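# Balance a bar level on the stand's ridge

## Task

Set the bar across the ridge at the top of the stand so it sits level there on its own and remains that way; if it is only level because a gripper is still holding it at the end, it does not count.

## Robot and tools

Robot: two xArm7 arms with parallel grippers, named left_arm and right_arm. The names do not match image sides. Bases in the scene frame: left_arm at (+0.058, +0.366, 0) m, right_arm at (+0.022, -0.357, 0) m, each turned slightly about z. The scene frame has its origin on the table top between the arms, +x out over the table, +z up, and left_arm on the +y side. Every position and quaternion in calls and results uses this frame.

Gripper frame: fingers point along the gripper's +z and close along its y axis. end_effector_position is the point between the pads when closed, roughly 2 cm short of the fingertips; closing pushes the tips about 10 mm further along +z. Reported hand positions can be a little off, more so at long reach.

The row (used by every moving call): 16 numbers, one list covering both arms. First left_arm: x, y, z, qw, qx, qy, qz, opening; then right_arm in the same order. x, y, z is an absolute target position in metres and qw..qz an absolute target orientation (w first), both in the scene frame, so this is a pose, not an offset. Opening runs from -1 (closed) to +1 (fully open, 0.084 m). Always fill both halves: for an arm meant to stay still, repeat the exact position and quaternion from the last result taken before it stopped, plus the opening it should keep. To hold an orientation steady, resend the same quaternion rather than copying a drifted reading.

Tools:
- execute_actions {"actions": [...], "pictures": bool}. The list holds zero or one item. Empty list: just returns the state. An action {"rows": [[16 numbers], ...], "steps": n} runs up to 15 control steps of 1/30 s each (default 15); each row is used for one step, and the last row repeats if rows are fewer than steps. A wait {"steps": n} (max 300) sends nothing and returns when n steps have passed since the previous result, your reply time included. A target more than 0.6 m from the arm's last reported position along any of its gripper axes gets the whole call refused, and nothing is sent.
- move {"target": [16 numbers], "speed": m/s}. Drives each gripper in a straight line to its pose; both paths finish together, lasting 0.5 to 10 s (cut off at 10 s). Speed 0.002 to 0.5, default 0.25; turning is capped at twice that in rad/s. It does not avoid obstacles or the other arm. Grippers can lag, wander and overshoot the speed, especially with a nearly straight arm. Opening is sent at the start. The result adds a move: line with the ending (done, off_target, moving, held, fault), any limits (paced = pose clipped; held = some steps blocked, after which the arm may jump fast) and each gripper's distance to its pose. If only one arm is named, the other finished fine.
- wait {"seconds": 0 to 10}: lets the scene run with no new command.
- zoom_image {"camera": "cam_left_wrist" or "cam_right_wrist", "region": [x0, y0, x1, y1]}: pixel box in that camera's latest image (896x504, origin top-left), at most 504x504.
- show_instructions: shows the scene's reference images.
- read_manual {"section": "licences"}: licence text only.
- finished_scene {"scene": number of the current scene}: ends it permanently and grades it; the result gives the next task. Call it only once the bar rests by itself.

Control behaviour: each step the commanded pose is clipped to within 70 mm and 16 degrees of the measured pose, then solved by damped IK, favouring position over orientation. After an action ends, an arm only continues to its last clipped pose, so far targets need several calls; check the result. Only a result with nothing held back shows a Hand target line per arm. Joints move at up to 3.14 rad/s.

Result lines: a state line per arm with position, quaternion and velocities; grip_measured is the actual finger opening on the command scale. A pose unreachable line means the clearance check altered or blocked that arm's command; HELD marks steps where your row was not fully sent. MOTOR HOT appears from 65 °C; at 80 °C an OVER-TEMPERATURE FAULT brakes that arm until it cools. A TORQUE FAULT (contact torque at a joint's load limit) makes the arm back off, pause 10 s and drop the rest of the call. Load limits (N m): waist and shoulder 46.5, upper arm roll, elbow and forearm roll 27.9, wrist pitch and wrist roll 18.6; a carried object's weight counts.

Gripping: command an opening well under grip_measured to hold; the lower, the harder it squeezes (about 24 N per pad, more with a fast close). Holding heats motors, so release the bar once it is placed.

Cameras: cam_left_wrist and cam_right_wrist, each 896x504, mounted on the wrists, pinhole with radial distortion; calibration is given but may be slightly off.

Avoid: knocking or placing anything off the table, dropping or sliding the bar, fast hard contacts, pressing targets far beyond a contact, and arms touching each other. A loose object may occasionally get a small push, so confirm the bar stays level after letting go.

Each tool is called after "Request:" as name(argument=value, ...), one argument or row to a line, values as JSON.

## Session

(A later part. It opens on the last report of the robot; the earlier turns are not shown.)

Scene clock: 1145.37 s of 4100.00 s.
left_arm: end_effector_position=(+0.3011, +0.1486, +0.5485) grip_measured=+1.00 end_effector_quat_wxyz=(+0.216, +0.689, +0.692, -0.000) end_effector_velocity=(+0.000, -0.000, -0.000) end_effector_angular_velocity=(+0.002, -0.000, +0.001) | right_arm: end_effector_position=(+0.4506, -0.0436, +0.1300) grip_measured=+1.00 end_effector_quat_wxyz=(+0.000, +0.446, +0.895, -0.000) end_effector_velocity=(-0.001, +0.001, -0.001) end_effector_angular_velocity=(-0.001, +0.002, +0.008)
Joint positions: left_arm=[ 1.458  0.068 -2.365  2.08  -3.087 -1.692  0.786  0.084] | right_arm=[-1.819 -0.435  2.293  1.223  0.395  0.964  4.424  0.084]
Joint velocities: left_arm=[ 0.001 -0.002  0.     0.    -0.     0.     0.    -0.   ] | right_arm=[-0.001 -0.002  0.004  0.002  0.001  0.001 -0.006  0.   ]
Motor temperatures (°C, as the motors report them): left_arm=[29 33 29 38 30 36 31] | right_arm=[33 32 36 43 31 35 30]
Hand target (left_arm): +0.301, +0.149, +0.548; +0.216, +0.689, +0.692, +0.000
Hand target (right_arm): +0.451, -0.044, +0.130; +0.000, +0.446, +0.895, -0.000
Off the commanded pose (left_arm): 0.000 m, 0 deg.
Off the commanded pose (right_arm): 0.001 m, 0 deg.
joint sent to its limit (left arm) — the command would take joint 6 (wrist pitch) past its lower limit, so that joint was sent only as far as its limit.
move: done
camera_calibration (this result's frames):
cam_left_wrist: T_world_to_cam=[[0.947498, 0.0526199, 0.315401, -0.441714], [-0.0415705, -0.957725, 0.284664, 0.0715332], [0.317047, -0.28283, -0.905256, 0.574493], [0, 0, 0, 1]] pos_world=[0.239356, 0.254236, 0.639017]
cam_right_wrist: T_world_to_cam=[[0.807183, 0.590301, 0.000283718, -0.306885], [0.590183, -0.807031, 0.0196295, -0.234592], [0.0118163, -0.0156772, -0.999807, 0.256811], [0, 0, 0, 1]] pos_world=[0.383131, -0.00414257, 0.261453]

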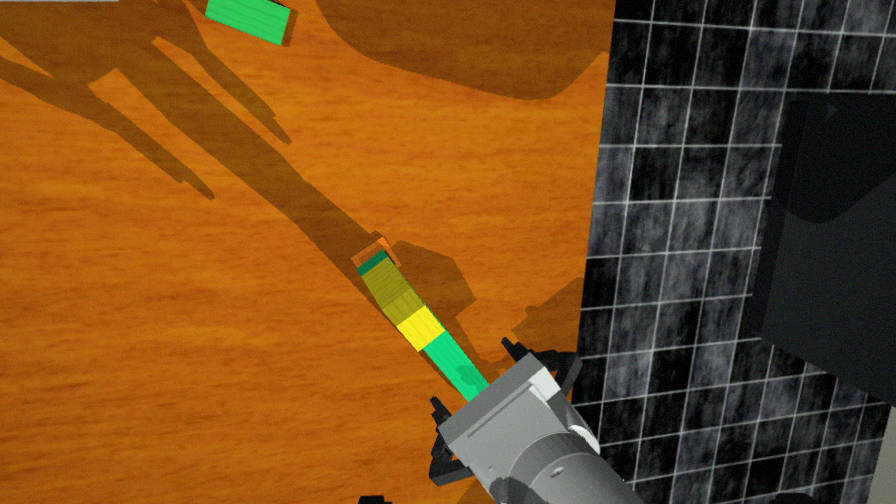

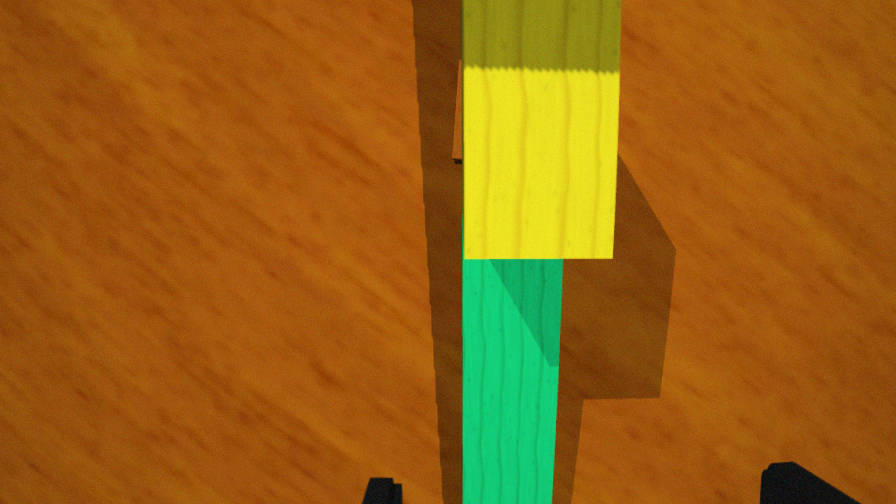

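Request:
move(
  target=[0.3011,0.1486,0.5485,0.216,0.689,0.692,0,1,0.4178,-0.0154,0.085,0,0.446,0.895,0,-1],
  speed=0.06,
)

Request:
move(
  target=[0.3011,0.1486,0.5485,0.216,0.689,0.692,0,1,0.3818,0.0326,0.085,0,0.446,0.895,0,-1],
  speed=0.03,
)

Scene clock: 1165.20 s of 4100.00 s.
left_arm: end_effector_position=(+0.3011, +0.1486, +0.5485) grip_measured=+1.00 end_effector_quat_wxyz=(+0.216, +0.689, +0.692, +0.000) end_effector_velocity=(+0.000, -0.000, -0.000) end_effector_angular_velocity=(+0.001, -0.001, +0.001) | right_arm: end_effector_position=(+0.4182, -0.0154, +0.0852) grip_measured=-1.00 end_effector_quat_wxyz=(-0.000, +0.446, +0.895, +0.000) end_effector_velocity=(+0.001, +0.000, -0.000) end_effector_angular_velocity=(+0.003, -0.002, -0.004)
Joint positions: left_arm=[ 1.458  0.068 -2.365  2.08  -3.087 -1.692  0.786  0.084] | right_arm=[-1.772 -0.484  2.35   1.154  0.455  0.854  4.464  0.   ]
Joint velocities: left_arm=[-0.    -0.001  0.001 -0.     0.     0.001 -0.    -0.   ] | right_arm=[-0.001 -0.001  0.    -0.001  0.003 -0.004  0.001  0.   ]
Motor temperatures (°C, as the motors report them): left_arm=[29 33 29 38 30 36 31] | right_arm=[33 32 36 44 31 35 30]
Hand target (left_arm): +0.301, +0.149, +0.548; +0.216, +0.689, +0.692, +0.000
Hand target (right_arm): +0.418, -0.015, +0.085; -0.000, +0.446, +0.895, +0.000
Off the commanded pose (left_arm): 0.000 m, 0 deg.
Off the commanded pose (right_arm): 0.000 m, 0 deg.
joint sent to its limit (left arm) — the command would take joint 6 (wrist pitch) past its lower limit, so that joint was sent only as far as its limit.
After step 90, 15.43 s passed at rest.
move: done
camera_calibration (this result's frames):
cam_left_wrist: T_world_to_cam=[[0.947498, 0.0526199, 0.315401, -0.441714], [-0.0415703, -0.957726, 0.284664, 0.0715334], [0.317047, -0.28283, -0.905256, 0.574492], [0, 0, 0, 1]] pos_world=[0.239356, 0.254236, 0.639017]
cam_right_wrist: T_world_to_cam=[[0.807928, 0.589281, 0.000621974, -0.29775], [0.589163, -0.807786, 0.0192254, -0.191318], [0.0118316, -0.0151663, -0.999815, 0.212853], [0, 0, 0, 1]] pos_world=[0.350759, 0.0241426, 0.216677]

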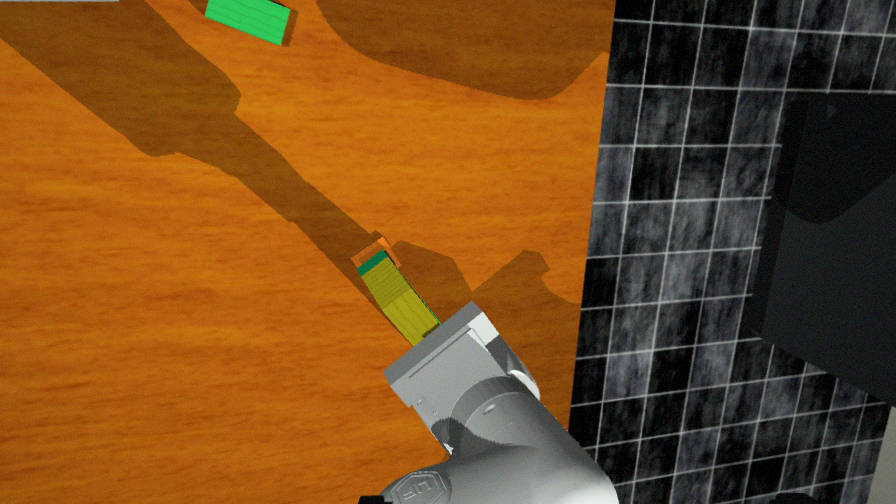

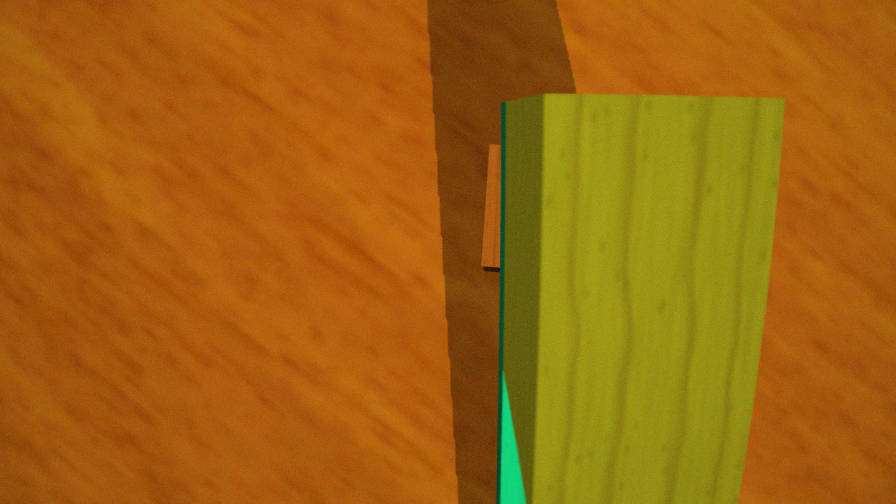

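Scene clock: 1167.50 s of 4100.00 s.
left_arm: end_effector_position=(+0.3011, +0.1486, +0.5485) grip_measured=+1.00 end_effector_quat_wxyz=(+0.216, +0.689, +0.692, -0.000) end_effector_velocity=(+0.000, -0.000, -0.000) end_effector_angular_velocity=(+0.001, -0.000, -0.000) | right_arm: end_effector_position=(+0.3819, +0.0327, +0.0850) grip_measured=-1.00 end_effector_quat_wxyz=(-0.000, +0.446, +0.895, +0.000) end_effector_velocity=(-0.000, +0.001, -0.000) end_effector_angular_velocity=(-0.001, -0.001, -0.000)
Joint positions: left_arm=[ 1.458  0.068 -2.365  2.08  -3.087 -1.692  0.786  0.084] | right_arm=[-1.687 -0.5    2.374  1.185  0.454  0.864  4.581  0.   ]
Joint velocities: left_arm=[-0.    -0.001  0.001 -0.    -0.     0.     0.001  0.   ] | right_arm=[ 0.001 -0.001  0.     0.001 -0.001  0.     0.003  0.   ]
Motor temperatures (°C, as the motors report them): left_arm=[29 33 29 38 30 36 31] | right_arm=[33 32 36 43 31 35 30]
Hand target (left_arm): +0.301, +0.149, +0.548; +0.216, +0.689, +0.692, +0.000
Hand target (right_arm): +0.382, +0.033, +0.085; -0.000, +0.446, +0.895, +0.000
Off the commanded pose (left_arm): 0.000 m, 0 deg.
Off the commanded pose (right_arm): 0.000 m, 0 deg.
joint sent to its limit (left arm) — the command would take joint 6 (wrist pitch) past its lower limit, so that joint was sent only as far as its limit.
move: done
camera_calibration (this result's frames):
cam_left_wrist: T_world_to_cam=[[0.947499, 0.05262, 0.315401, -0.441713], [-0.0415702, -0.957726, 0.284664, 0.0715333], [0.317046, -0.28283, -0.905256, 0.574493], [0, 0, 0, 1]] pos_world=[0.239356, 0.254236, 0.639017]
cam_right_wrist: T_world_to_cam=[[0.807655, 0.589655, 0.000120351, -0.296567], [0.589546, -0.807509, 0.0191107, -0.131236], [0.0113659, -0.0153639, -0.999817, 0.21396], [0, 0, 0, 1]] pos_world=[0.314462, 0.0721851, 0.216464]

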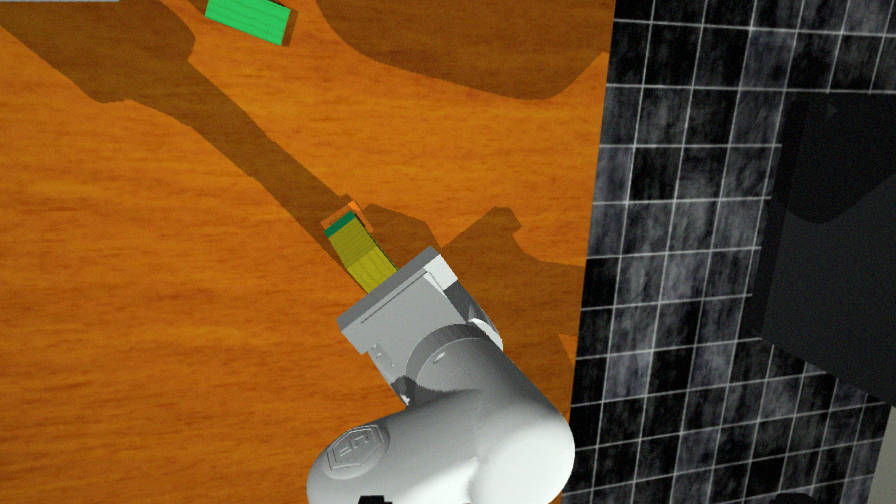

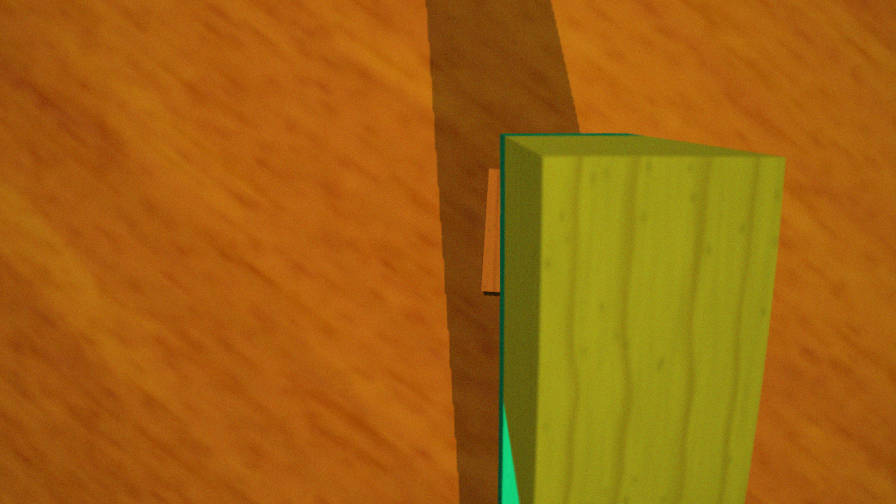

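Request:
move(
  target=[0.3011,0.1486,0.5485,0.216,0.689,0.692,0,1,0.415,-0.009,0.1,0,0.446,0.895,0,1],
  speed=0.05,
)

Request:
move(
  target=[0.3011,0.1486,0.5485,0.216,0.689,0.692,0,1,0.415,-0.009,0.036,0,0.446,0.895,0,1],
  speed=0.05,
)

Scene clock: 1177.07 s of 4100.00 s.
left_arm: end_effector_position=(+0.3011, +0.1486, +0.5485) grip_measured=+1.00 end_effector_quat_wxyz=(+0.216, +0.689, +0.692, +0.000) end_effector_velocity=(+0.000, -0.000, -0.000) end_effector_angular_velocity=(+0.001, +0.000, +0.001) | right_arm: end_effector_position=(+0.4147, -0.0089, +0.0999) grip_measured=+1.00 end_effector_quat_wxyz=(+0.000, +0.446, +0.895, -0.000) end_effector_velocity=(-0.000, +0.000, +0.001) end_effector_angular_velocity=(-0.001, -0.000, +0.007)
Joint positions: left_arm=[ 1.458  0.068 -2.365  2.08  -3.087 -1.692  0.786  0.084] | right_arm=[-1.748 -0.461  2.333  1.17   0.428  0.887  4.495  0.084]
Joint velocities: left_arm=[ 0.001 -0.001 -0.001 -0.     0.    -0.    -0.    -0.   ] | right_arm=[ 0.001  0.002 -0.    -0.    -0.004  0.001 -0.004 -0.   ]
Motor temperatures (°C, as the motors report them): left_arm=[29 33 29 38 30 36 31] | right_arm=[33 32 37 43 31 35 30]
Hand target (left_arm): +0.301, +0.149, +0.548; +0.216, +0.689, +0.692, +0.000
Hand target (right_arm): +0.415, -0.009, +0.100; +0.000, +0.446, +0.895, -0.000
Off the commanded pose (left_arm): 0.000 m, 0 deg.
Off the commanded pose (right_arm): 0.000 m, 0 deg.
joint sent to its limit (left arm) — the command would take joint 6 (wrist pitch) past its lower limit, so that joint was sent only as far as its limit.
After step 90, 5.13 s passed at rest.
move: done
camera_calibration (this result's frames):
cam_left_wrist: T_world_to_cam=[[0.947499, 0.0526204, 0.315401, -0.441714], [-0.0415699, -0.957726, 0.284664, 0.0715333], [0.317046, -0.28283, -0.905256, 0.574493], [0, 0, 0, 1]] pos_world=[0.239356, 0.254236, 0.639017]
cam_right_wrist: T_world_to_cam=[[0.807367, 0.590049, 0.0001548, -0.298436], [0.589932, -0.807212, 0.0197121, -0.18467], [0.011756, -0.0158236, -0.999806, 0.227707], [0, 0, 0, 1]] pos_world=[0.347214, 0.0306269, 0.231349]

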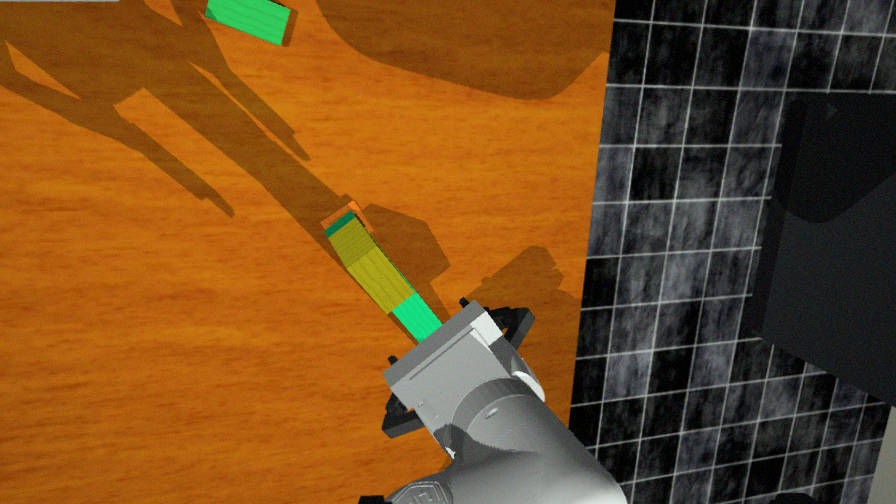

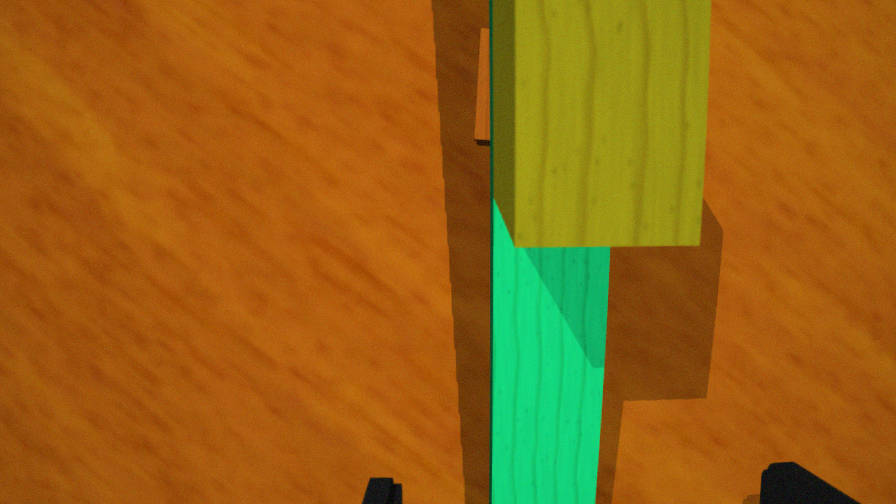

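Scene clock: 1178.67 s of 4100.00 s.
left_arm: end_effector_position=(+0.3011, +0.1486, +0.5485) grip_measured=+1.00 end_effector_quat_wxyz=(+0.216, +0.689, +0.692, +0.000) end_effector_velocity=(+0.001, +0.001, -0.000) end_effector_angular_velocity=(+0.000, -0.000, +0.004) | right_arm: end_effector_position=(+0.4152, -0.0088, +0.0362) grip_measured=+1.00 end_effector_quat_wxyz=(+0.000, +0.446, +0.895, +0.000) end_effector_velocity=(+0.001, +0.000, -0.001) end_effector_angular_velocity=(+0.001, -0.000, -0.002)
Joint positions: left_arm=[ 1.458  0.068 -2.365  2.08  -3.087 -1.692  0.786  0.084] | right_arm=[-1.817 -0.586  2.425  1.15   0.553  0.764  4.415  0.084]
Joint velocities: left_arm=[ 0.001 -0.001  0.003  0.     0.     0.    -0.     0.   ] | right_arm=[-0.003 -0.002  0.002  0.001  0.003 -0.002 -0.001  0.   ]
Motor temperatures (°C, as the motors report them): left_arm=[29 33 29 38 30 36 31] | right_arm=[33 32 37 43 31 35 30]
Hand target (left_arm): +0.301, +0.149, +0.548; +0.216, +0.689, +0.692, +0.000
Hand target (right_arm): +0.415, -0.009, +0.036; -0.000, +0.446, +0.895, -0.000
Off the commanded pose (left_arm): 0.000 m, 0 deg.
Off the commanded pose (right_arm): 0.000 m, 0 deg.
joint sent to its limit (left arm) — the command would take joint 6 (wrist pitch) past its lower limit, so that joint was sent only as far as its limit.
move: done
camera_calibration (this result's frames):
cam_left_wrist: T_world_to_cam=[[0.947499, 0.05262, 0.315401, -0.441714], [-0.0415702, -0.957726, 0.284664, 0.0715334], [0.317046, -0.28283, -0.905256, 0.574493], [0, 0, 0, 1]] pos_world=[0.239356, 0.254236, 0.639017]
cam_right_wrist: T_world_to_cam=[[0.80765, 0.589661, 0.000608853, -0.298987], [0.589542, -0.807506, 0.019347, -0.18347], [0.0118998, -0.0152667, -0.999813, 0.163946], [0, 0, 0, 1]] pos_world=[0.347689, 0.0306511, 0.167647]

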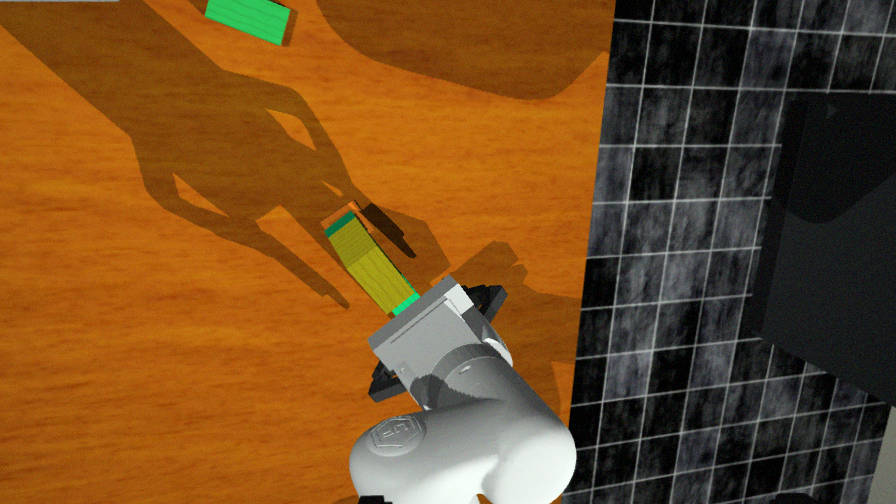

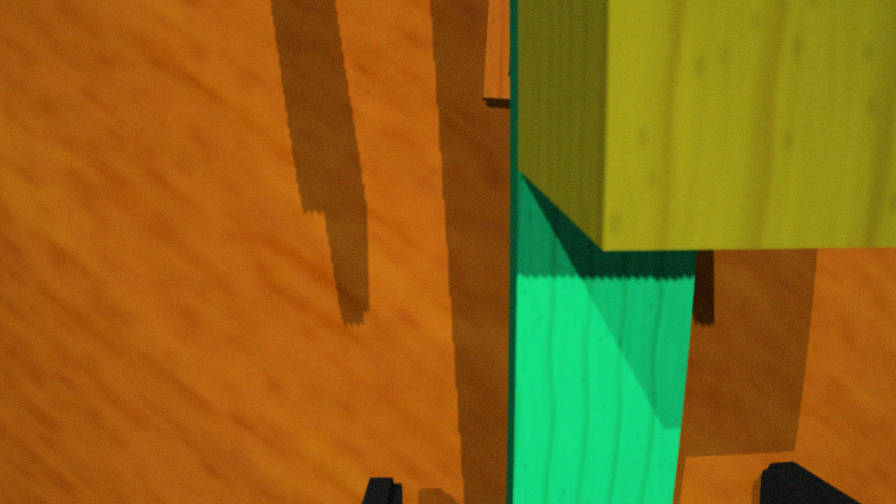

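Request:
execute_actions(
  actions=[
    {"rows":[[0.3011,0.1486,0.5485,0.216,0.689,0.692,0,1,0.415,-0.009,0.036,0,0.446,0.895,0,-0.8]],"steps":15},
  ],
  pictures=false,
)

Request:
move(
  target=[0.3011,0.1486,0.5485,0.216,0.689,0.692,0,1,0.415,-0.009,0.11,0,0.446,0.895,0,-0.8],
  speed=0.05,
)

Request:
move(
  target=[0.3011,0.1486,0.5485,0.216,0.689,0.692,0,1,0.34,-0.12,0.11,0.155,0.439,0.882,-0.078,-0.8],
  speed=0.08,
)

Scene clock: 1183.77 s of 4100.00 s.
left_arm: end_effector_position=(+0.3011, +0.1486, +0.5485) grip_measured=+1.00 end_effector_quat_wxyz=(+0.216, +0.689, +0.692, +0.000) end_effector_velocity=(-0.000, +0.000, +0.000) end_effector_angular_velocity=(-0.001, -0.000, -0.001) | right_arm: end_effector_position=(+0.4151, -0.0091, +0.0360) grip_measured=-0.26 end_effector_quat_wxyz=(+0.000, +0.446, +0.895, -0.000) end_effector_velocity=(+0.001, -0.001, -0.000) end_effector_angular_velocity=(+0.000, -0.001, -0.002)
Joint positions: left_arm=[ 1.458  0.068 -2.365  2.08  -3.087 -1.692  0.786  0.084] | right_arm=[-1.817 -0.587  2.425  1.149  0.553  0.764  4.415  0.033]
Joint velocities: left_arm=[ 0.     0.001 -0.001 -0.     0.    -0.     0.     0.   ] | right_arm=[-0.002 -0.    -0.    -0.     0.001 -0.001 -0.001 -0.   ]
Motor temperatures (°C, as the motors report them): left_arm=[29 33 29 38 30 36 31] | right_arm=[33 32 37 43 31 35 30]
Hand target (left_arm): +0.301, +0.149, +0.548; +0.216, +0.689, +0.692, +0.000
Hand target (right_arm): +0.415, -0.009, +0.036; +0.000, +0.446, +0.895, +0.000
Off the commanded pose (left_arm): 0.000 m, 0 deg.
Off the commanded pose (right_arm): 0.000 m, 0 deg.
joint sent to its limit (left arm) — the command would take joint 6 (wrist pitch) past its lower limit, so that joint was sent only as far as its limit.
Steps of this call (steps 1 to 90: nothing new was sent; then 1.60 s passed at rest; steps 91 to 105: all 15 steps of this action). Readings (end_effector_position):
91: left_arm (+0.3011, +0.1486, +0.5485) | right_arm (+0.4151, -0.0089, +0.0359)
92: left_arm (+0.3011, +0.1486, +0.5485) | right_arm (+0.4150, -0.0089, +0.0359)
94: left_arm (+0.3011, +0.1486, +0.5485) | right_arm (+0.4150, -0.0090, +0.0359)
98: left_arm (+0.3011, +0.1486, +0.5485) | right_arm (+0.4150, -0.0090, +0.0360)
105: the state above

Scene clock: 1185.83 s of 4100.00 s.
left_arm: end_effector_position=(+0.3011, +0.1486, +0.5485) grip_measured=+1.00 end_effector_quat_wxyz=(+0.216, +0.689, +0.692, -0.000) end_effector_velocity=(-0.000, -0.001, +0.000) end_effector_angular_velocity=(-0.000, -0.001, -0.002) | right_arm: end_effector_position=(+0.4148, -0.0092, +0.1098) grip_measured=-0.26 end_effector_quat_wxyz=(-0.000, +0.446, +0.895, -0.000) end_effector_velocity=(-0.002, +0.001, +0.000) end_effector_angular_velocity=(-0.002, +0.002, +0.002)
Joint positions: left_arm=[ 1.458  0.068 -2.365  2.08  -3.087 -1.692  0.786  0.084] | right_arm=[-1.738 -0.443  2.32   1.178  0.41   0.907  4.507  0.033]
Joint velocities: left_arm=[-0.     0.    -0.002  0.     0.     0.     0.    -0.   ] | right_arm=[ 0.004  0.001 -0.001  0.    -0.002  0.004  0.002 -0.   ]
Motor temperatures (°C, as the motors report them): left_arm=[29 33 29 38 30 36 31] | right_arm=[33 32 37 43 31 35 30]
Hand target (left_arm): +0.301, +0.149, +0.548; +0.216, +0.689, +0.692, +0.000
Hand target (right_arm): +0.415, -0.009, +0.110; +0.000, +0.446, +0.895, +0.000
Off the commanded pose (left_arm): 0.000 m, 0 deg.
Off the commanded pose (right_arm): 0.000 m, 0 deg.
joint sent to its limit (left arm) — the command would take joint 6 (wrist pitch) past its lower limit, so that joint was sent only as far as its limit.
move: done
camera_calibration (this result's frames):
cam_left_wrist: T_world_to_cam=[[0.947499, 0.0526201, 0.315401, -0.441713], [-0.0415701, -0.957726, 0.284664, 0.0715333], [0.317046, -0.28283, -0.905256, 0.574493], [0, 0, 0, 1]] pos_world=[0.239356, 0.254236, 0.639017]
cam_right_wrist: T_world_to_cam=[[0.807654, 0.589657, -0.000102237, -0.298489], [0.589545, -0.807497, 0.0196262, -0.184997], [0.0114902, -0.0159115, -0.999807, 0.237722], [0, 0, 0, 1]] pos_world=[0.347408, 0.0304038, 0.241276]

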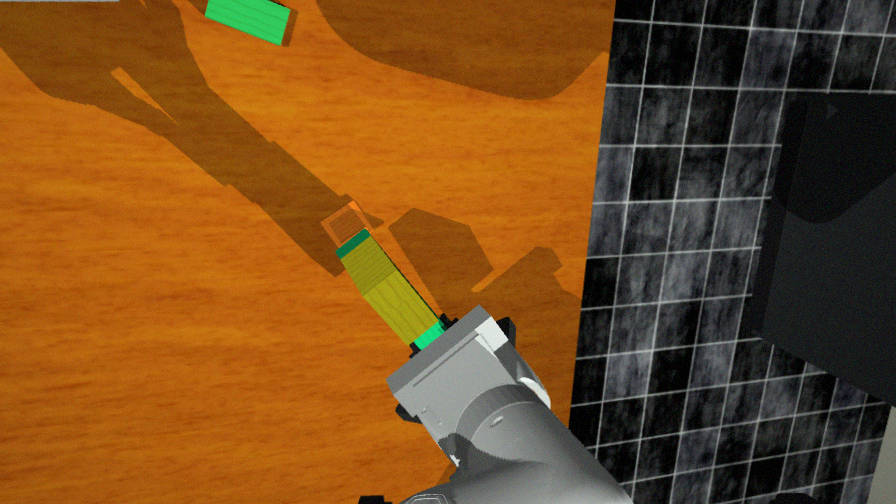

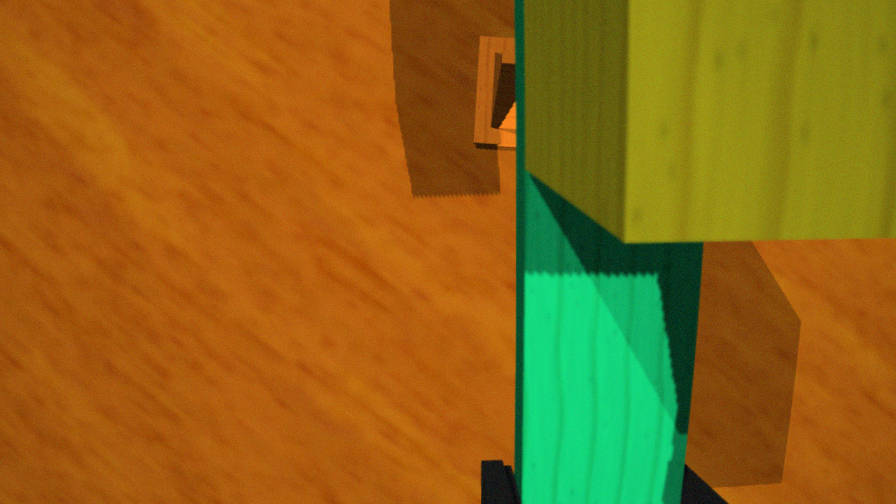

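Scene clock: 1188.43 s of 4100.00 s.
left_arm: end_effector_position=(+0.3011, +0.1486, +0.5485) grip_measured=+1.00 end_effector_quat_wxyz=(+0.216, +0.689, +0.692, +0.000) end_effector_velocity=(-0.000, -0.000, -0.000) end_effector_angular_velocity=(+0.001, +0.000, -0.000) | right_arm: end_effector_position=(+0.3400, -0.1197, +0.1100) grip_measured=-0.26 end_effector_quat_wxyz=(+0.155, +0.439, +0.881, -0.078) end_effector_velocity=(-0.001, -0.002, -0.000) end_effector_angular_velocity=(-0.002, -0.006, -0.000)
Joint positions: left_arm=[ 1.458  0.068 -2.365  2.08  -3.087 -1.692  0.786  0.084] | right_arm=[-1.284  0.046  2.015  0.717 -0.516  0.864  5.233  0.033]
Joint velocities: left_arm=[ 0.001 -0.    -0.001 -0.     0.    -0.     0.     0.   ] | right_arm=[-0.003  0.016  0.006 -0.008 -0.025  0.005  0.021 -0.   ]
Motor temperatures (°C, as the motors report them): left_arm=[29 33 29 38 30 36 31] | right_arm=[33 32 37 43 31 35 30]
Hand target (left_arm): +0.301, +0.149, +0.548; +0.216, +0.689, +0.692, +0.000
Hand target (right_arm): +0.340, -0.120, +0.110; +0.155, +0.439, +0.881, -0.078
Off the commanded pose (left_arm): 0.000 m, 0 deg.
Off the commanded pose (right_arm): 0.000 m, 0 deg.
joint sent to its limit (left arm) — the command would take joint 6 (wrist pitch) past its lower limit, so that joint was sent only as far as its limit.
move: done
camera_calibration (this result's frames):
cam_left_wrist: T_world_to_cam=[[0.947499, 0.0526198, 0.315401, -0.441713], [-0.0415703, -0.957726, 0.284664, 0.0715334], [0.317046, -0.28283, -0.905256, 0.574493], [0, 0, 0, 1]] pos_world=[0.239356, 0.254236, 0.639017]
cam_right_wrist: T_world_to_cam=[[0.807252, 0.59019, 0.00446287, -0.173157], [0.549503, -0.754318, 0.359237, -0.247522], [0.215384, -0.287542, -0.933236, 0.127817], [0, 0, 0, 1]] pos_world=[0.248266, -0.0477621, 0.208976]

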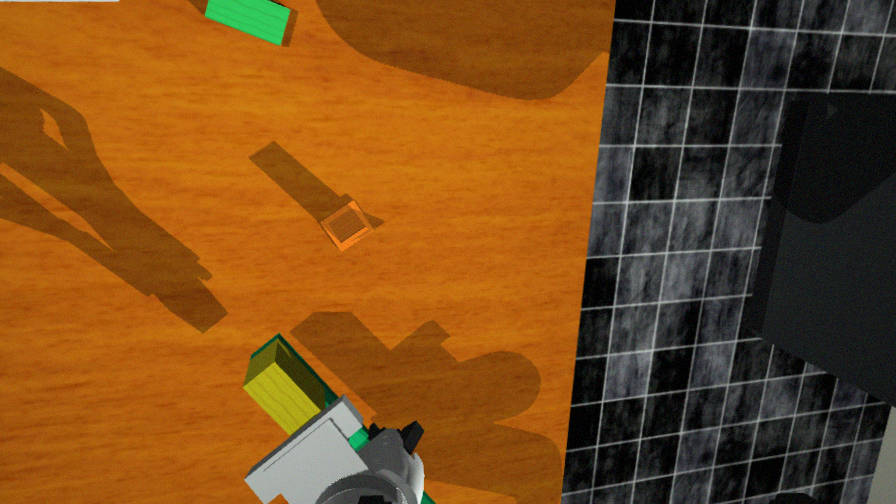

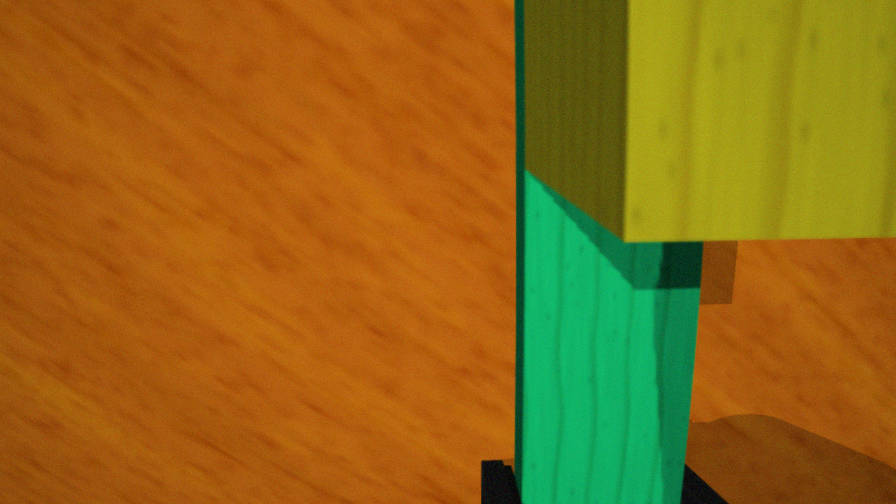

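Lower, then loosen.

Request:
move(
  target=[0.3011,0.1486,0.5485,0.216,0.689,0.692,0,1,0.34,-0.12,0.032,0.155,0.439,0.882,-0.078,-0.8],
  speed=0.03,
)

Scene clock: 1195.30 s of 4100.00 s.
left_arm: end_effector_position=(+0.3011, +0.1486, +0.5485) grip_measured=+1.00 end_effector_quat_wxyz=(+0.216, +0.689, +0.692, -0.000) end_effector_velocity=(-0.000, -0.000, -0.000) end_effector_angular_velocity=(+0.000, -0.000, -0.001) | right_arm: end_effector_position=(+0.3401, -0.1196, +0.0320) grip_measured=-0.26 end_effector_quat_wxyz=(+0.155, +0.439, +0.882, -0.078) end_effector_velocity=(+0.000, -0.000, -0.001) end_effector_angular_velocity=(+0.001, +0.001, -0.001)
Joint positions: left_arm=[ 1.458  0.068 -2.365  2.08  -3.087 -1.692  0.786  0.084] | right_arm=[-1.432 -0.317  2.164  0.657 -0.158  0.543  5.021  0.033]
Joint velocities: left_arm=[ 0.001 -0.    -0.002 -0.    -0.    -0.     0.     0.   ] | right_arm=[-0.006 -0.004  0.005  0.     0.006 -0.004 -0.004 -0.   ]
Motor temperatures (°C, as the motors report them): left_arm=[29 33 29 38 30 36 31] | right_arm=[33 32 36 43 31 35 30]
Hand target (left_arm): +0.301, +0.149, +0.548; +0.216, +0.689, +0.692, +0.000
Hand target (right_arm): +0.340, -0.120, +0.032; +0.155, +0.438, +0.882, -0.078
Off the commanded pose (left_arm): 0.000 m, 0 deg.
Off the commanded pose (right_arm): 0.000 m, 0 deg.
joint sent to its limit (left arm) — the command would take joint 6 (wrist pitch) past its lower limit, so that joint was sent only as far as its limit.
After step 90, 0.93 s passed at rest.
move: done
camera_calibration (this result's frames):
cam_left_wrist: T_world_to_cam=[[0.947499, 0.0526199, 0.3154, -0.441713], [-0.0415701, -0.957726, 0.284664, 0.0715334], [0.317046, -0.28283, -0.905256, 0.574493], [0, 0, 0, 1]] pos_world=[0.239356, 0.254236, 0.639017]
cam_right_wrist: T_world_to_cam=[[0.80617, 0.591667, 0.00456864, -0.17247], [0.550748, -0.753193, 0.35969, -0.219768], [0.216258, -0.287455, -0.933061, 0.0548195], [0, 0, 0, 1]] pos_world=[0.248222, -0.0477246, 0.130986]

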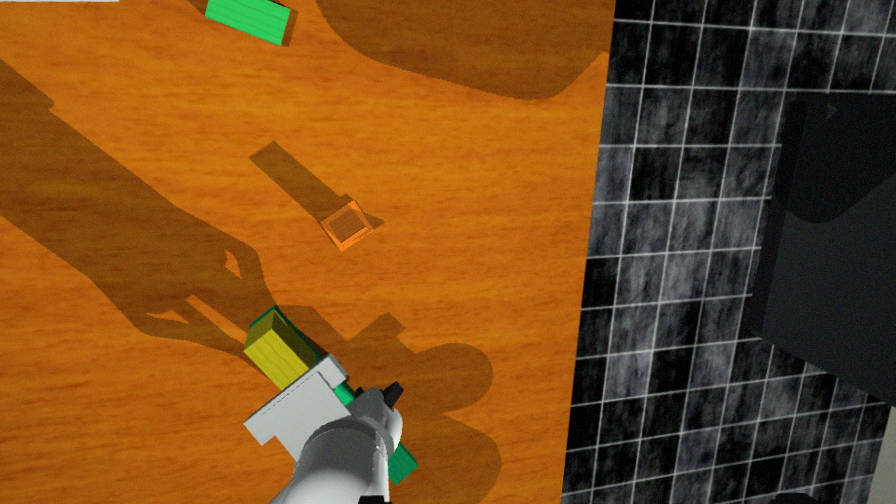

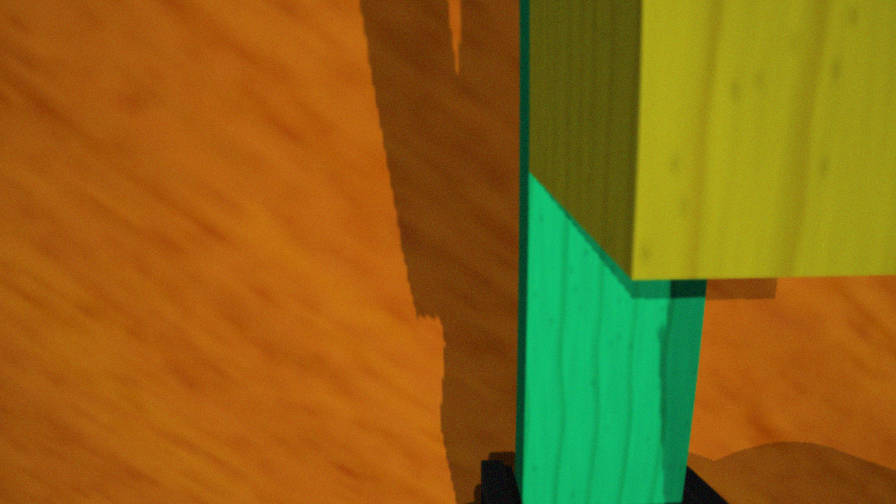

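Now loosen and straighten gripper.

Request:
move(
  target=[0.3011,0.1486,0.5485,0.216,0.689,0.692,0,1,0.34,-0.12,0.028,0,0.446,0.895,0,-0.15],
  speed=0.02,
)

Scene clock: 1206.93 s of 4100.00 s.
left_arm: end_effector_position=(+0.3011, +0.1486, +0.5485) grip_measured=+1.00 end_effector_quat_wxyz=(+0.216, +0.689, +0.692, -0.000) end_effector_velocity=(-0.000, +0.000, +0.000) end_effector_angular_velocity=(-0.000, +0.000, +0.000) | right_arm: end_effector_position=(+0.3402, -0.1203, +0.0281) grip_measured=-0.16 end_effector_quat_wxyz=(+0.000, +0.446, +0.895, -0.000) end_effector_velocity=(-0.000, +0.001, +0.000) end_effector_angular_velocity=(+0.005, +0.004, +0.001)
Joint positions: left_arm=[ 1.458  0.068 -2.365  2.08  -3.087 -1.692  0.786  0.084] | right_arm=[-1.8   -0.207  2.403  0.63   0.293  0.495  4.491  0.037]
Joint velocities: left_arm=[ 0.     0.    -0.    -0.    -0.    -0.    -0.001 -0.   ] | right_arm=[-0.006  0.001  0.006  0.001  0.01   0.002 -0.01   0.   ]
Motor temperatures (°C, as the motors report them): left_arm=[29 33 29 38 30 36 31] | right_arm=[33 31 36 42 31 35 30]
Hand target (left_arm): +0.301, +0.149, +0.548; +0.216, +0.689, +0.692, -0.000
Hand target (right_arm): +0.340, -0.120, +0.028; +0.000, +0.446, +0.895, -0.000
Off the commanded pose (left_arm): 0.000 m, 0 deg.
Off the commanded pose (right_arm): 0.000 m, 0 deg.
joint sent to its limit (left arm) — the command would take joint 6 (wrist pitch) past its lower limit, so that joint was sent only as far as its limit.
move: done
camera_calibration (this result's frames):
cam_left_wrist: T_world_to_cam=[[0.947499, 0.0526197, 0.3154, -0.441713], [-0.0415703, -0.957726, 0.284664, 0.0715334], [0.317046, -0.28283, -0.905256, 0.574493], [0, 0, 0, 1]] pos_world=[0.239356, 0.254236, 0.639017]
cam_right_wrist: T_world_to_cam=[[0.808031, 0.589139, -0.00034918, -0.172946], [0.589022, -0.807859, 0.0204366, -0.229011], [0.0117579, -0.0167191, -0.999791, 0.154885], [0, 0, 0, 1]] pos_world=[0.272817, -0.0805298, 0.159473]

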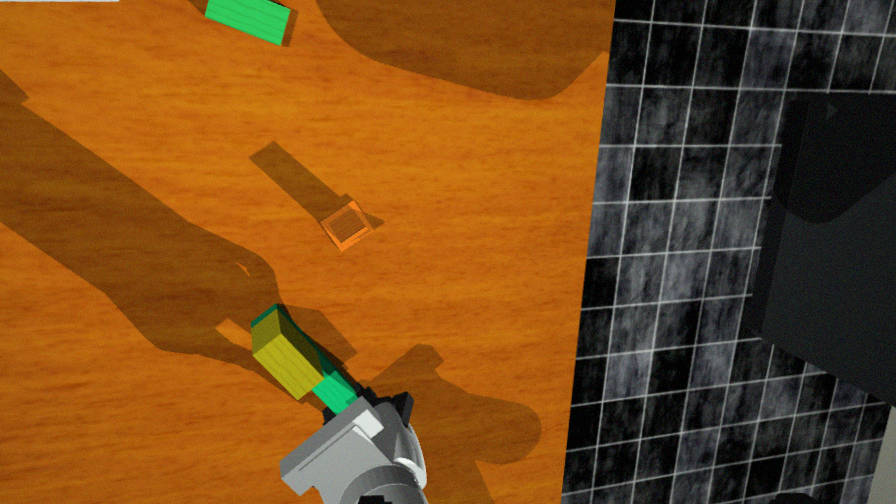

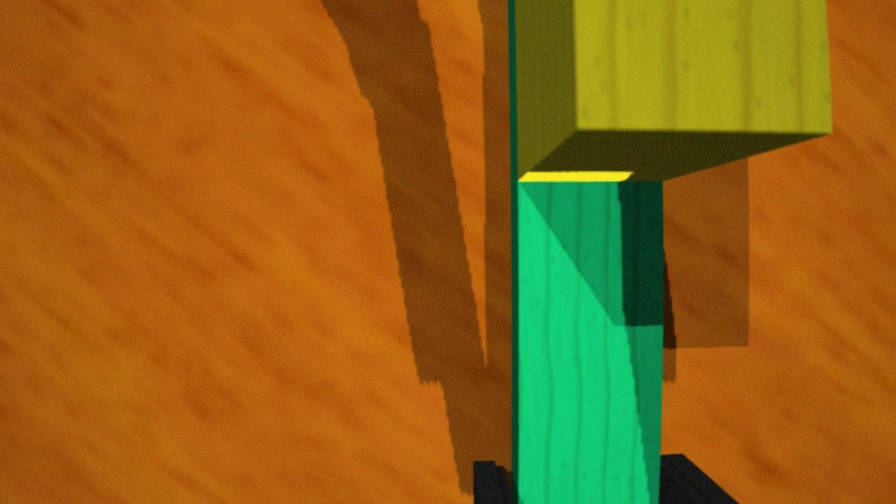

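Request:
execute_actions(
  actions=[
    {"rows":[[0.3011,0.1486,0.5485,0.216,0.689,0.692,0,1,0.34,-0.12,0.028,0,0.446,0.895,0,-0.8]],"steps":15},
  ],
  pictures=false,
)

Request:
move(
  target=[0.3011,0.1486,0.5485,0.216,0.689,0.692,0,1,0.34,-0.12,0.1,0,0.446,0.895,0,-0.8],
  speed=0.08,
)

Request:
move(
  target=[0.3011,0.1486,0.5485,0.216,0.689,0.692,0,1,0.3916,0.0329,0.09,0,0.446,0.895,0,-0.8],
  speed=0.08,
)

Scene clock: 1213.70 s of 4100.00 s.
left_arm: end_effector_position=(+0.3011, +0.1486, +0.5485) grip_measured=+1.00 end_effector_quat_wxyz=(+0.216, +0.689, +0.692, +0.000) end_effector_velocity=(+0.000, +0.000, -0.000) end_effector_angular_velocity=(+0.001, -0.000, +0.001) | right_arm: end_effector_position=(+0.3401, -0.1199, +0.0281) grip_measured=-0.26 end_effector_quat_wxyz=(+0.000, +0.446, +0.895, +0.000) end_effector_velocity=(-0.000, +0.001, +0.000) end_effector_angular_velocity=(+0.001, +0.000, +0.001)
Joint positions: left_arm=[ 1.458  0.068 -2.365  2.08  -3.087 -1.692  0.786  0.084] | right_arm=[-1.8   -0.206  2.404  0.63   0.295  0.494  4.49   0.033]
Joint velocities: left_arm=[ 0.001 -0.001  0.    -0.    -0.     0.     0.     0.   ] | right_arm=[0.001 0.    0.001 0.    0.001 0.    0.    0.   ]
Motor temperatures (°C, as the motors report them): left_arm=[29 33 29 38 30 36 31] | right_arm=[33 31 36 42 31 35 30]
Hand target (left_arm): +0.301, +0.149, +0.548; +0.216, +0.689, +0.692, +0.000
Hand target (right_arm): +0.340, -0.120, +0.028; -0.000, +0.446, +0.895, -0.000
Off the commanded pose (left_arm): 0.000 m, 0 deg.
Off the commanded pose (right_arm): 0.000 m, 0 deg.
joint sent to its limit (left arm) — the command would take joint 6 (wrist pitch) past its lower limit, so that joint was sent only as far as its limit.
Steps of this call (steps 1 to 90: nothing new was sent; then 3.27 s passed at rest; steps 91 to 105: all 15 steps of this action). Readings (end_effector_position):
91: left_arm (+0.3011, +0.1486, +0.5485) | right_arm (+0.3403, -0.1202, +0.0281)
92: left_arm (+0.3011, +0.1486, +0.5485) | right_arm (+0.3403, -0.1201, +0.0281)
94: left_arm (+0.3011, +0.1486, +0.5485) | right_arm (+0.3403, -0.1201, +0.0281)
98: left_arm (+0.3011, +0.1486, +0.5485) | right_arm (+0.3403, -0.1201, +0.0281)
105: the state above

Scene clock: 1215.23 s of 4100.00 s.
left_arm: end_effector_position=(+0.3011, +0.1486, +0.5485) grip_measured=+1.00 end_effector_quat_wxyz=(+0.216, +0.689, +0.692, +0.000) end_effector_velocity=(+0.000, +0.001, +0.000) end_effector_angular_velocity=(+0.000, +0.001, +0.001) | right_arm: end_effector_position=(+0.3398, -0.1203, +0.0999) grip_measured=-0.26 end_effector_quat_wxyz=(-0.000, +0.446, +0.895, -0.000) end_effector_velocity=(+0.000, +0.001, +0.002) end_effector_angular_velocity=(+0.002, -0.003, -0.001)
Joint positions: left_arm=[ 1.458  0.068 -2.365  2.08  -3.087 -1.692  0.786  0.084] | right_arm=[-1.757  0.065  2.324  0.66  -0.073  0.707  4.761  0.033]
Joint velocities: left_arm=[-0.     0.     0.002 -0.     0.    -0.001  0.    -0.   ] | right_arm=[-0.001  0.006  0.003  0.002 -0.007  0.003  0.008  0.   ]
Motor temperatures (°C, as the motors report them): left_arm=[29 33 29 38 30 36 31] | right_arm=[33 31 36 42 31 35 30]
Hand target (left_arm): +0.301, +0.149, +0.548; +0.216, +0.689, +0.692, +0.000
Hand target (right_arm): +0.340, -0.120, +0.100; -0.000, +0.446, +0.895, -0.000
Off the commanded pose (left_arm): 0.000 m, 0 deg.
Off the commanded pose (right_arm): 0.000 m, 0 deg.
joint sent to its limit (left arm) — the command would take joint 6 (wrist pitch) past its lower limit, so that joint was sent only as far as its limit.
move: done
camera_calibration (this result's frames):
cam_left_wrist: T_world_to_cam=[[0.947499, 0.0526195, 0.3154, -0.441713], [-0.0415703, -0.957726, 0.284663, 0.0715338], [0.317046, -0.282829, -0.905257, 0.574493], [0, 0, 0, 1]] pos_world=[0.239356, 0.254236, 0.639017]
cam_right_wrist: T_world_to_cam=[[0.80785, 0.589388, -0.000404354, -0.172446], [0.589282, -0.807691, 0.0195534, -0.230274], [0.011198, -0.0160345, -0.999809, 0.226934], [0, 0, 0, 1]] pos_world=[0.272466, -0.0807139, 0.231323]

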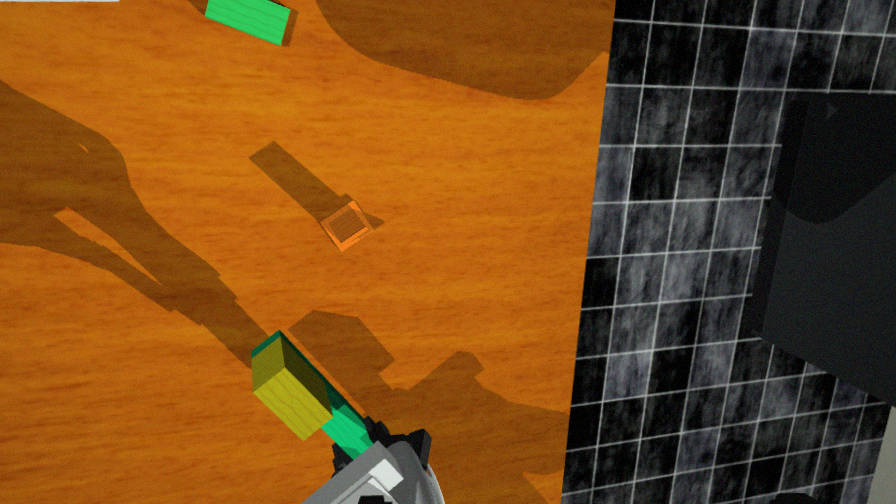

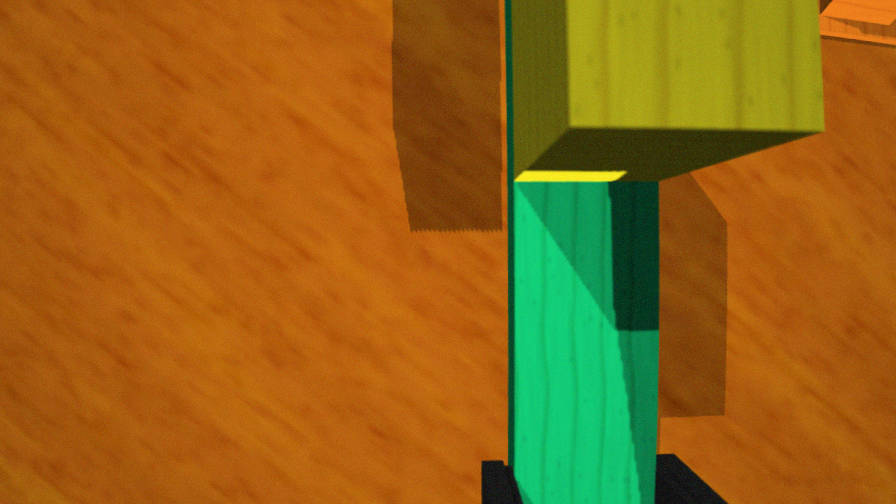

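Scene clock: 1217.63 s of 4100.00 s.
left_arm: end_effector_position=(+0.3011, +0.1486, +0.5485) grip_measured=+1.00 end_effector_quat_wxyz=(+0.216, +0.689, +0.692, +0.000) end_effector_velocity=(-0.000, -0.000, +0.000) end_effector_angular_velocity=(-0.001, +0.000, -0.002) | right_arm: end_effector_position=(+0.3917, +0.0327, +0.0900) grip_measured=-0.26 end_effector_quat_wxyz=(-0.000, +0.446, +0.895, +0.000) end_effector_velocity=(+0.001, +0.002, +0.001) end_effector_angular_velocity=(-0.001, -0.001, +0.001)
Joint positions: left_arm=[ 1.459  0.068 -2.365  2.08  -3.087 -1.692  0.786  0.084] | right_arm=[-1.811 -0.469  2.493  1.212  0.369  0.863  4.625  0.033]
Joint velocities: left_arm=[-0.001  0.001 -0.001 -0.    -0.    -0.    -0.    -0.   ] | right_arm=[-0.001 -0.005  0.     0.009  0.001  0.005 -0.    -0.   ]
Motor temperatures (°C, as the motors report them): left_arm=[29 33 29 38 30 36 31] | right_arm=[33 31 36 42 31 35 30]
Hand target (left_arm): +0.301, +0.149, +0.548; +0.216, +0.689, +0.692, +0.000
Hand target (right_arm): +0.392, +0.033, +0.090; -0.000, +0.446, +0.895, +0.000
Off the commanded pose (left_arm): 0.000 m, 0 deg.
Off the commanded pose (right_arm): 0.000 m, 0 deg.
joint sent to its limit (left arm) — the command would take joint 6 (wrist pitch) past its lower limit, so that joint was sent only as far as its limit.
move: done
camera_calibration (this result's frames):
cam_left_wrist: T_world_to_cam=[[0.947499, 0.0526199, 0.3154, -0.441713], [-0.04157, -0.957726, 0.284664, 0.0715335], [0.317046, -0.28283, -0.905256, 0.574493], [0, 0, 0, 1]] pos_world=[0.239356, 0.254236, 0.639017]
cam_right_wrist: T_world_to_cam=[[0.807377, 0.590036, 0.00024265, -0.30446], [0.589925, -0.807234, 0.0190221, -0.137306], [0.0114196, -0.0152148, -0.999819, 0.218879], [0, 0, 0, 1]] pos_world=[0.324315, 0.0721343, 0.221525]

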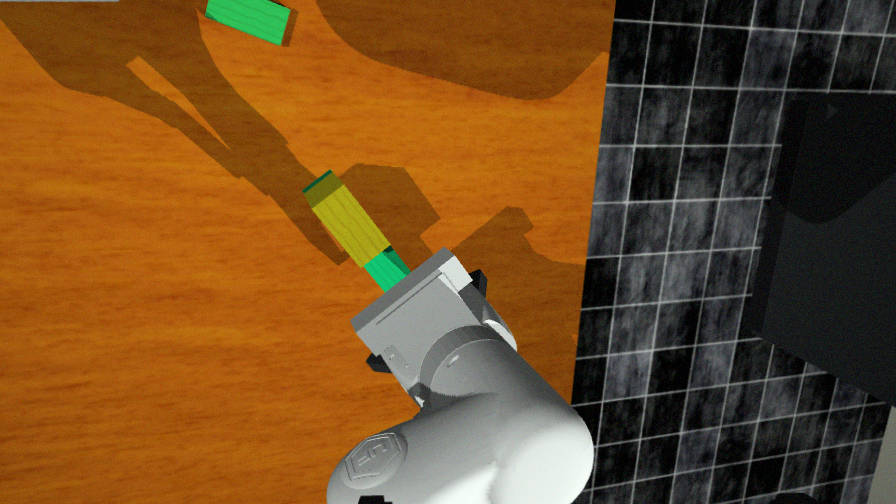

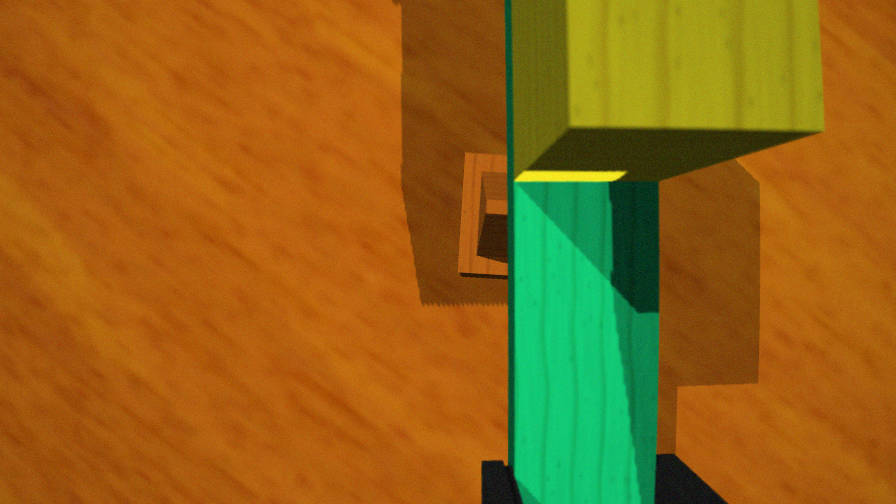

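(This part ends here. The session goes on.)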